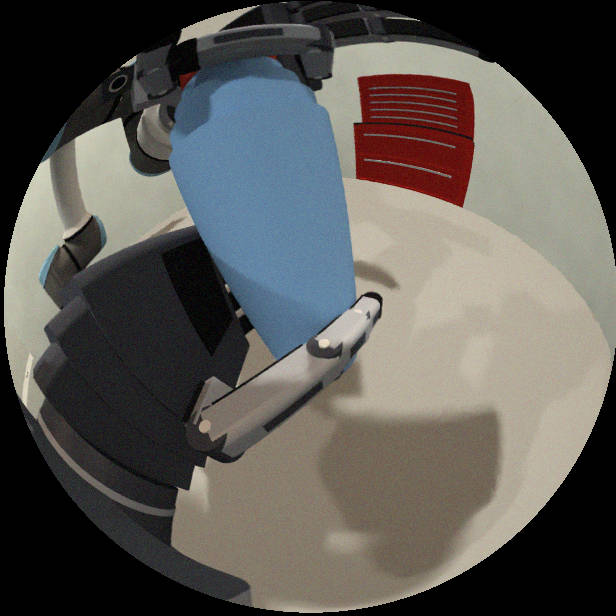

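Scene clock: 146.57 s.
left_arm: end_effector_position=(+0.5015, -0.1225, +0.1890) hand_measured=(+1.000, +1.000, +1.000, -0.600, -0.262, -1.000) hand_load_n=(+0.0, +0.0, +0.0, +7.0, +14.5, +0.5) hand_stopped_by=(target, target, target, force, force, target) hand_force_limit=1.00 hand_speed=-0.30 end_effector_quat_wxyz=(+0.268, +0.659, -0.253, +0.655) end_effector_velocity=(+0.001, -0.001, +0.002) end_effector_angular_velocity=(-0.002, -0.001, +0.013) | right_arm: end_effector_position=(+0.5005, -0.0990, +0.0427) hand_measured=(-0.032, +0.056, +0.152, +0.236, +0.430, -1.000) hand_load_n=(+9.0, +15.0, +8.0, +2.5, +27.5, +13.5) hand_stopped_by=(force, force, force, force, force, target) hand_force_limit=1.00 hand_speed=-0.50 end_effector_quat_wxyz=(-0.240, +0.745, +0.338, +0.523) end_effector_velocity=(+0.001, +0.001, +0.002) end_effector_angular_velocity=(+0.002, -0.003, +0.000)
Joint positions: left_arm=[-0.995 -1.216  2.035 -0.822  1.149 -4.733] | right_arm=[ 0.738 -1.264  2.293 -0.674  1.335 -4.794]
Joint velocities: left_arm=[-0.005 -0.    -0.002 -0.    -0.018  0.   ] | right_arm=[ 0.    -0.002 -0.    -0.002  0.    -0.   ]
Joint torques (N m, as the arm reports them, + toward a larger angle): left_arm=[ -9.93 -47.61 -39.21   0.48  -3.06   1.43] | right_arm=[ -8.64 -54.69 -28.81  -1.66   2.88   2.19]
Wrist force (N, on the end effector, along its own x y z axes, offset not removed): left_arm=[1.3 1.2 -3.0] | right_arm=[1.0 1.3 0.1]
Wrist torque (N m, same axes, about the end effector's origin, offset not removed): left_arm=[0.15 -0.05 0.12] | right_arm=[0.14 -0.19 0.08]
Hand target (left_arm): +0.502, -0.123, +0.189; +0.268, +0.659, -0.253, +0.656
Hand target (right_arm): +0.501, -0.099, +0.043; -0.240, +0.745, +0.338, +0.523
Off the commanded pose (left_arm): 0.000 m, 0 deg.
Off the commanded pose (right_arm): 0.000 m, 0 deg.
move: done
camera_calibration (this result's frames):
cam_left_wrist: T_world_to_cam=[[-0.668399, -0.734425, -0.117742, 0.268745], [-0.299279, 0.410466, -0.861365, 0.370922], [0.680937, -0.540498, -0.494153, -0.180506], [0, 0, 0, 1]] pos_world=[0.413551, -0.0524408, 0.261944]
cam_right_wrist: T_world_to_cam=[[0.708888, -0.692313, -0.13483, -0.415159], [-0.6029, -0.495566, -0.625241, 0.279228], [0.366045, 0.524515, -0.768697, 0.0288024], [0, 0, 0, 1]] pos_world=[0.452104, -0.164152, 0.140749]

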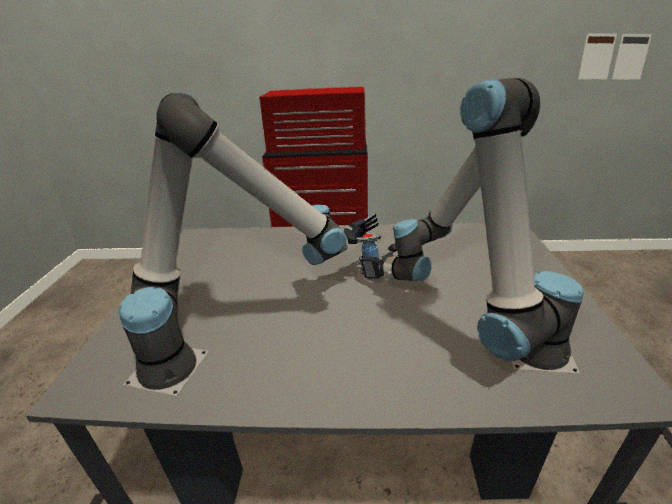

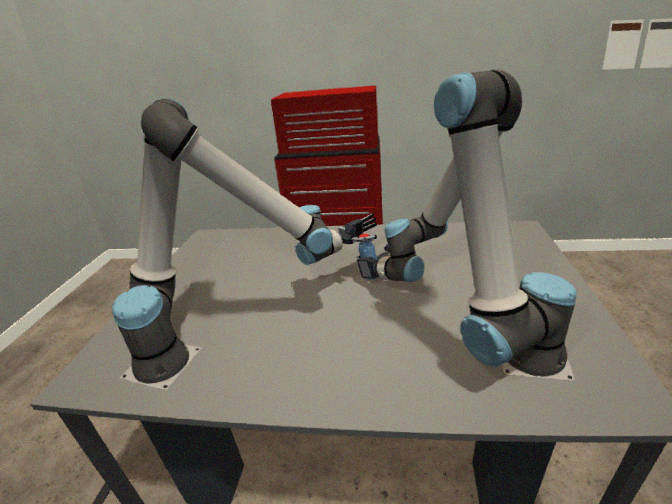

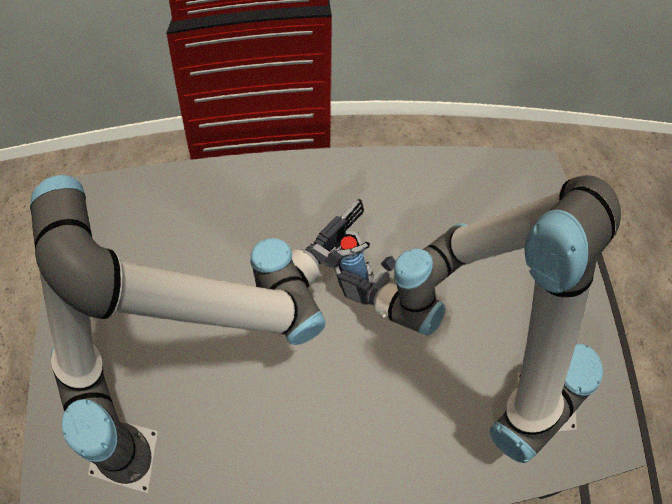

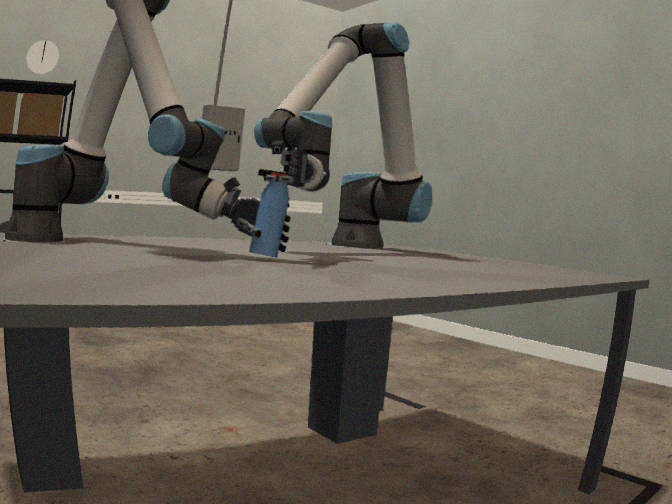

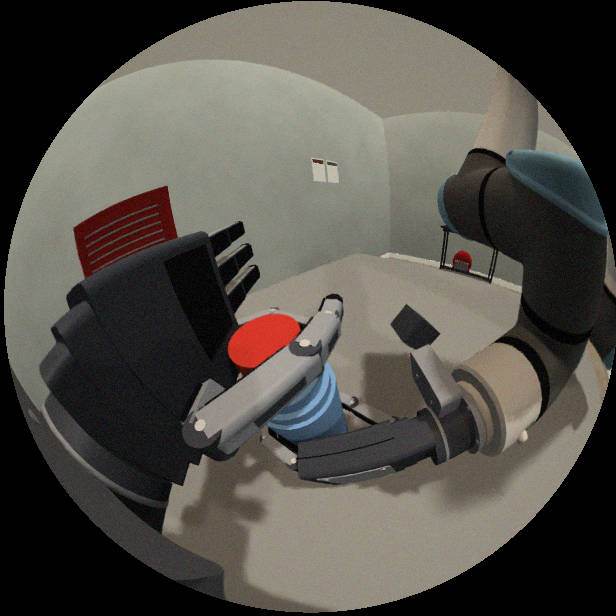

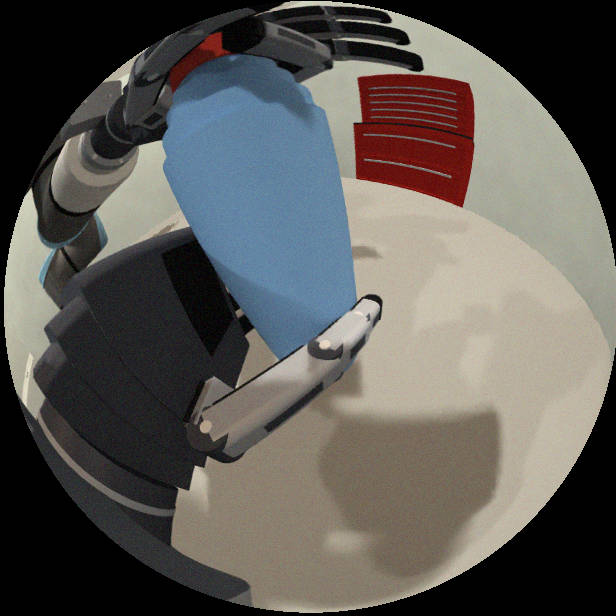

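Scene clock: 148.03 s.
left_arm: end_effector_position=(+0.5247, -0.1138, +0.1886) hand_measured=(+1.000, +1.000, +1.000, -0.612, -0.262, -1.000) hand_load_n=(+0.0, +0.0, +0.0, +11.0, +15.0, +0.5) hand_stopped_by=(target, target, target, force, force, target) hand_force_limit=1.00 hand_speed=-0.30 end_effector_quat_wxyz=(+0.052, +0.709, -0.039, +0.702) end_effector_velocity=(+0.001, +0.000, -0.001) end_effector_angular_velocity=(+0.003, +0.004, +0.016) | right_arm: end_effector_position=(+0.5005, -0.0990, +0.0427) hand_measured=(-0.034, +0.054, +0.152, +0.236, +0.430, -0.998) hand_load_n=(+0.0, +8.5, +8.0, +8.0, +27.5, +24.5) hand_stopped_by=(force, force, force, force, force, target) hand_force_limit=1.00 hand_speed=-0.50 end_effector_quat_wxyz=(-0.240, +0.745, +0.338, +0.523) end_effector_velocity=(+0.000, +0.000, -0.000) end_effector_angular_velocity=(+0.000, -0.000, +0.001)
Joint positions: left_arm=[-1.175 -1.136  1.901 -0.738  0.343 -4.758] | right_arm=[ 0.738 -1.264  2.293 -0.674  1.335 -4.794]
Joint velocities: left_arm=[-0.001  0.006 -0.011  0.02  -0.017 -0.012] | right_arm=[ 0.     0.001 -0.    -0.001 -0.     0.   ]
Joint torques (N m, as the arm reports them, + toward a larger angle): left_arm=[-18.48 -54.3  -43.96   0.15  -0.79  -1.82] | right_arm=[ -7.65 -54.35 -30.44  -2.01  -0.18   2.05]
Wrist force (N, on the end effector, along its own x y z axes, offset not removed): left_arm=[1.0 -9.7 -3.6] | right_arm=[-6.7 6.2 -8.4]
Wrist torque (N m, same axes, about the end effector's origin, offset not removed): left_arm=[-0.44 0.19 0.01] | right_arm=[0.27 1.63 0.96]
Hand target (left_arm): +0.525, -0.114, +0.189; +0.052, +0.710, -0.038, +0.702
Hand target (right_arm): +0.501, -0.099, +0.043; -0.240, +0.745, +0.338, +0.523
Off the commanded pose (left_arm): 0.000 m, 0 deg.
Off the commanded pose (right_arm): 0.000 m, 0 deg.
move: done
camera_calibration (this result's frames):
cam_left_wrist: T_world_to_cam=[[-0.112465, -0.986354, -0.120239, -0.0293707], [-0.493002, 0.160452, -0.855104, 0.445969], [0.862728, -0.0368907, -0.50432, -0.227979], [0, 0, 0, 1]] pos_world=[0.413244, -0.108937, 0.262844]
cam_right_wrist: T_world_to_cam=[[0.70885, -0.692357, -0.134809, -0.415161], [-0.602921, -0.495543, -0.62524, 0.279239], [0.366085, 0.52448, -0.768702, 0.0287831], [0, 0, 0, 1]] pos_world=[0.452109, -0.164161, 0.140749]

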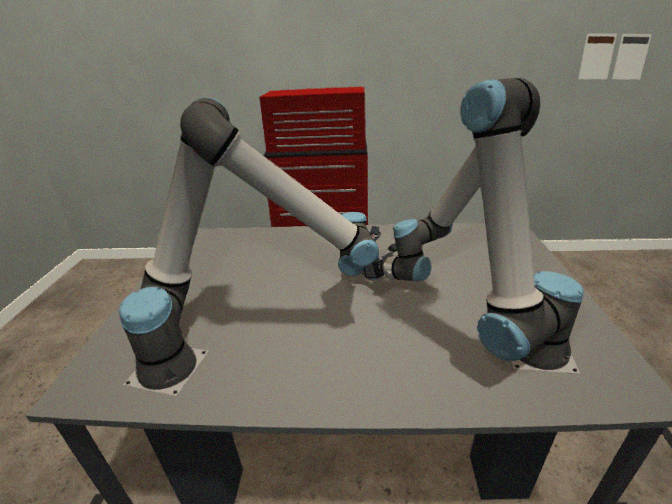

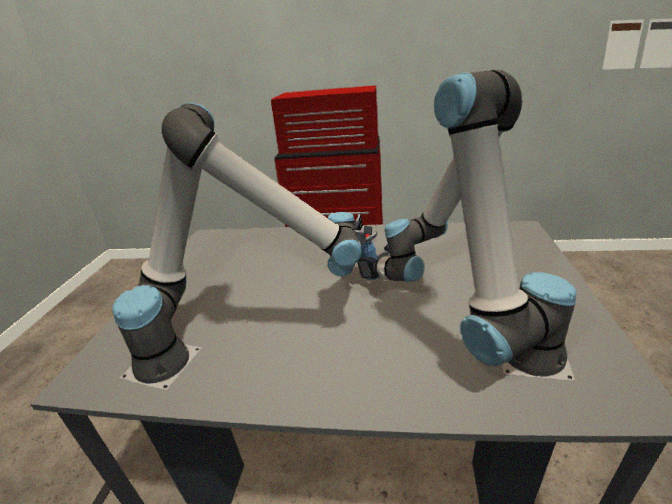

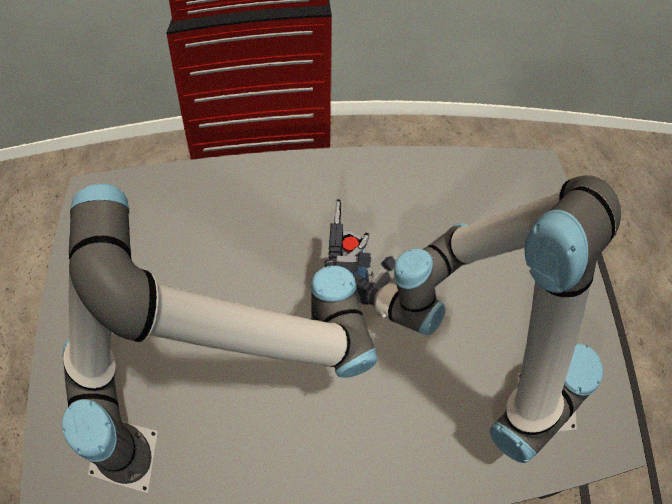

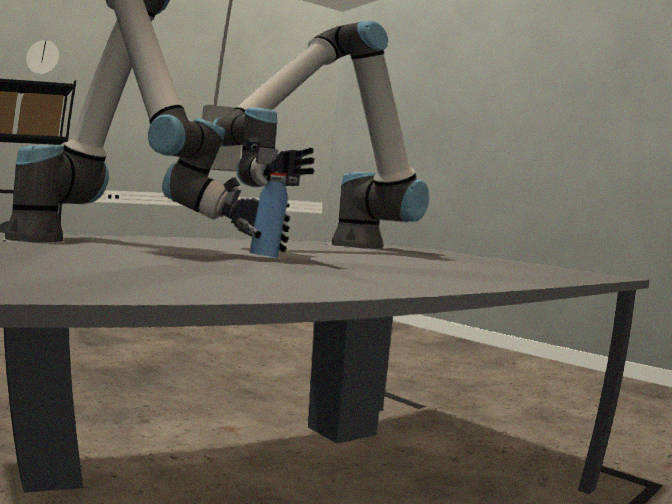

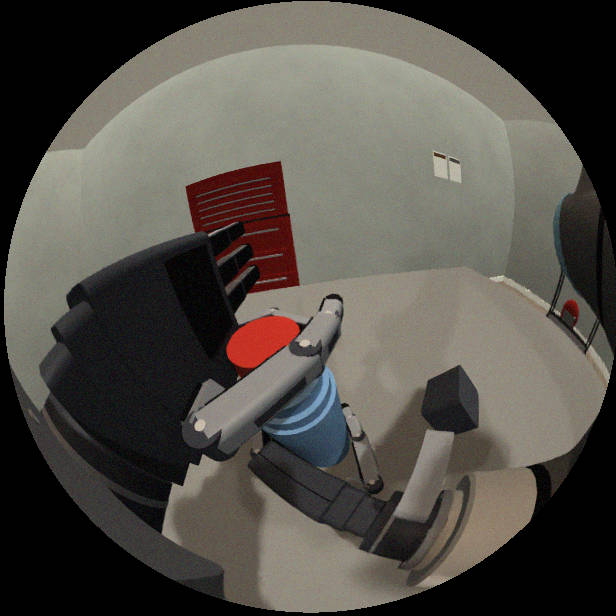

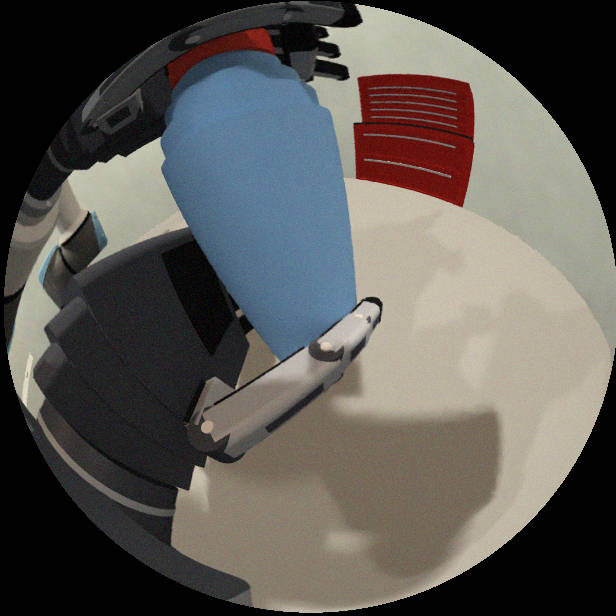

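Scene clock: 148.53 s.
left_arm: end_effector_position=(+0.5247, -0.1139, +0.1886) hand_measured=(+1.000, +1.000, +1.000, +0.444, +0.398, -1.000) hand_load_n=(+0.0, +0.0, +0.0, +0.5, +0.0, +0.0) hand_stopped_by=(target, target, target, moving, moving, target) hand_force_limit=1.00 hand_speed=0.60 end_effector_quat_wxyz=(+0.052, +0.709, -0.039, +0.702) end_effector_velocity=(-0.000, -0.000, +0.001) end_effector_angular_velocity=(-0.001, -0.000, -0.001) | right_arm: end_effector_position=(+0.5005, -0.0990, +0.0427) hand_measured=(-0.034, +0.054, +0.152, +0.236, +0.430, -0.998) hand_load_n=(+0.0, +8.0, +8.0, +8.5, +27.5, +25.0) hand_stopped_by=(force, force, force, force, force, target) hand_force_limit=1.00 hand_speed=-0.50 end_effector_quat_wxyz=(-0.240, +0.745, +0.338, +0.523) end_effector_velocity=(+0.001, +0.001, -0.000) end_effector_angular_velocity=(+0.000, -0.000, -0.000)
Joint positions: left_arm=[-1.175 -1.136  1.901 -0.738  0.343 -4.758] | right_arm=[ 0.738 -1.264  2.293 -0.674  1.335 -4.794]
Joint velocities: left_arm=[-0.    -0.001  0.    -0.     0.001  0.   ] | right_arm=[-0.     0.002 -0.002  0.     0.     0.   ]
Joint torques (N m, as the arm reports them, + toward a larger angle): left_arm=[ -5.39 -72.21 -27.6   -3.31   4.73   1.32] | right_arm=[ -7.07 -53.87 -29.84  -2.5    0.2    1.58]
Wrist force (N, on the end effector, along its own x y z axes, offset not removed): left_arm=[1.7 -11.2 -3.6] | right_arm=[-2.9 2.2 -6.8]
Wrist torque (N m, same axes, about the end effector's origin, offset not removed): left_arm=[-0.44 -0.09 0.06] | right_arm=[-0.53 0.98 0.97]
Hand target (left_arm): +0.525, -0.114, +0.189; +0.052, +0.709, -0.039, +0.702
Hand target (right_arm): +0.501, -0.099, +0.043; -0.240, +0.745, +0.338, +0.523
Off the commanded pose (left_arm): 0.000 m, 0 deg.
Off the commanded pose (right_arm): 0.000 m, 0 deg.
Step readings (end_effector_position):
0: left_arm (+0.5247, -0.1138, +0.1886) | right_arm (+0.5005, -0.0990, +0.0427)
1: left_arm (+0.5247, -0.1138, +0.1886) | right_arm (+0.5005, -0.0990, +0.0427)
2: left_arm (+0.5247, -0.1138, +0.1886) | right_arm (+0.5005, -0.0990, +0.0427)
4: left_arm (+0.5247, -0.1138, +0.1886) | right_arm (+0.5005, -0.0990, +0.0427)
8: left_arm (+0.5247, -0.1139, +0.1886) | right_arm (+0.5005, -0.0990, +0.0427)
15: end_effector_position above
camera_calibration (this result's frames):
cam_left_wrist: T_world_to_cam=[[-0.112472, -0.986353, -0.120239, -0.0294185], [-0.493011, 0.160456, -0.855099, 0.445971], [0.862723, -0.0368957, -0.50433, -0.227949], [0, 0, 0, 1]] pos_world=[0.413216, -0.108986, 0.26285]
cam_right_wrist: T_world_to_cam=[[0.70885, -0.692357, -0.134809, -0.415161], [-0.60292, -0.495543, -0.625239, 0.279239], [0.366085, 0.52448, -0.768702, 0.0287831], [0, 0, 0, 1]] pos_world=[0.452109, -0.164161, 0.140749]

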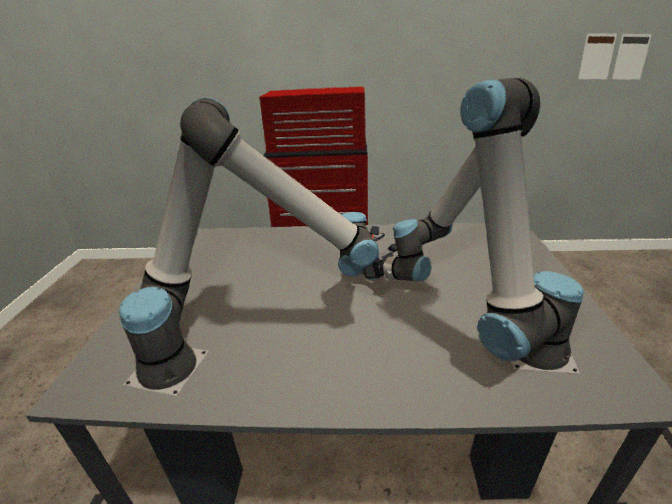

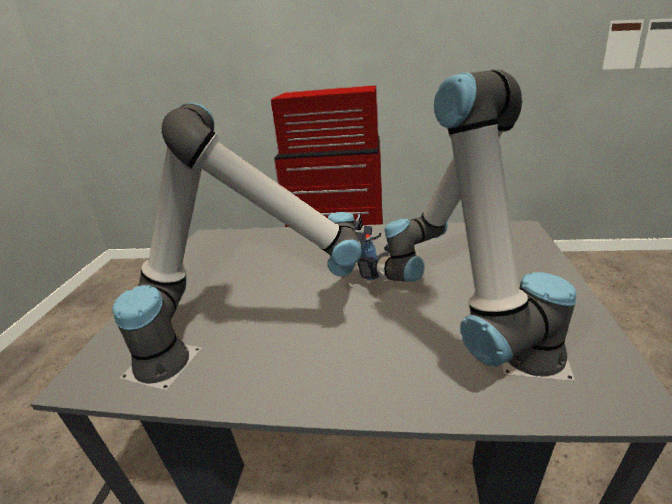

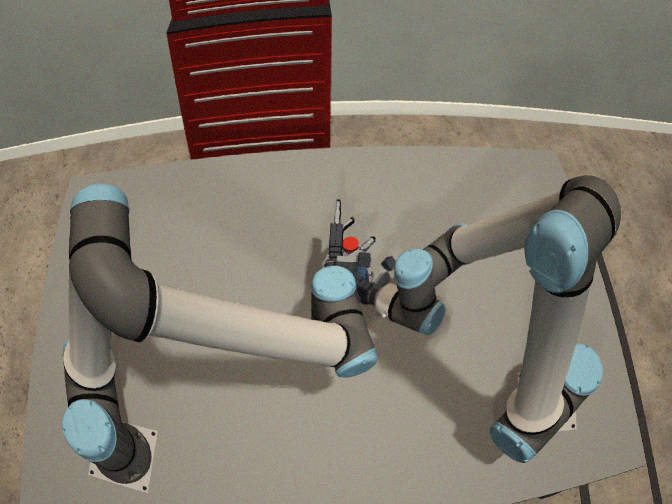

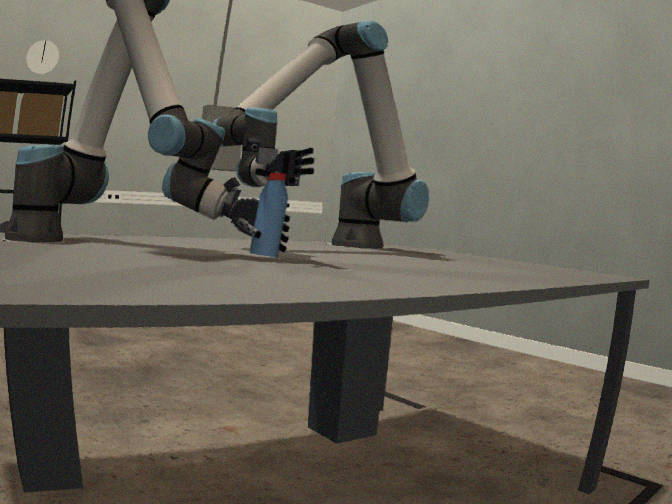

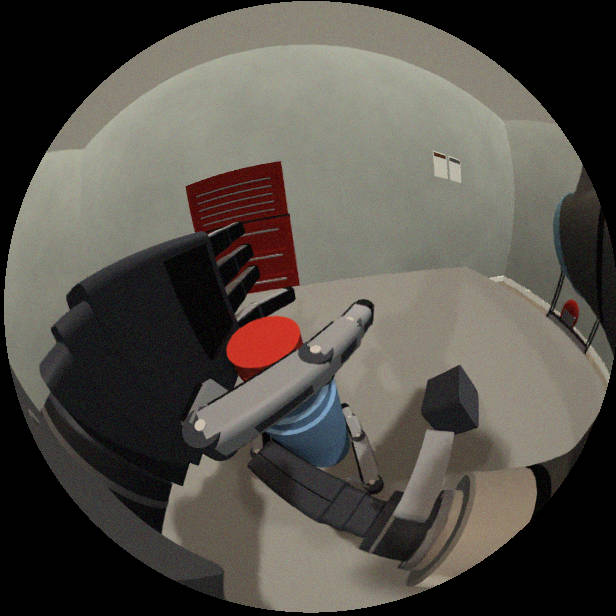

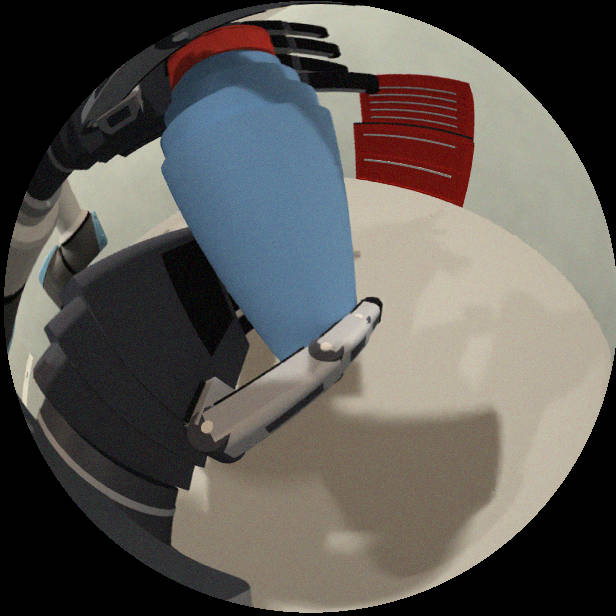

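Region (200, 120, 360, 240) of cam_low's 672x504 image, scaled by 3.150, with more detail than that image has; it fills the top 378 rows of this view, and the rest is white.

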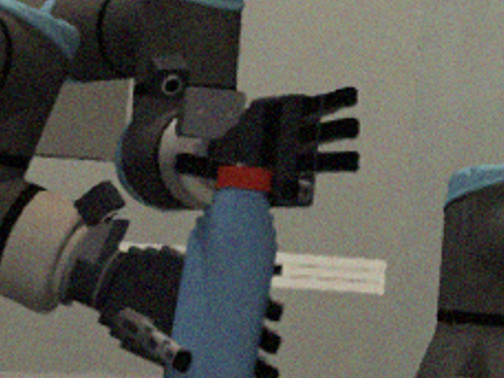

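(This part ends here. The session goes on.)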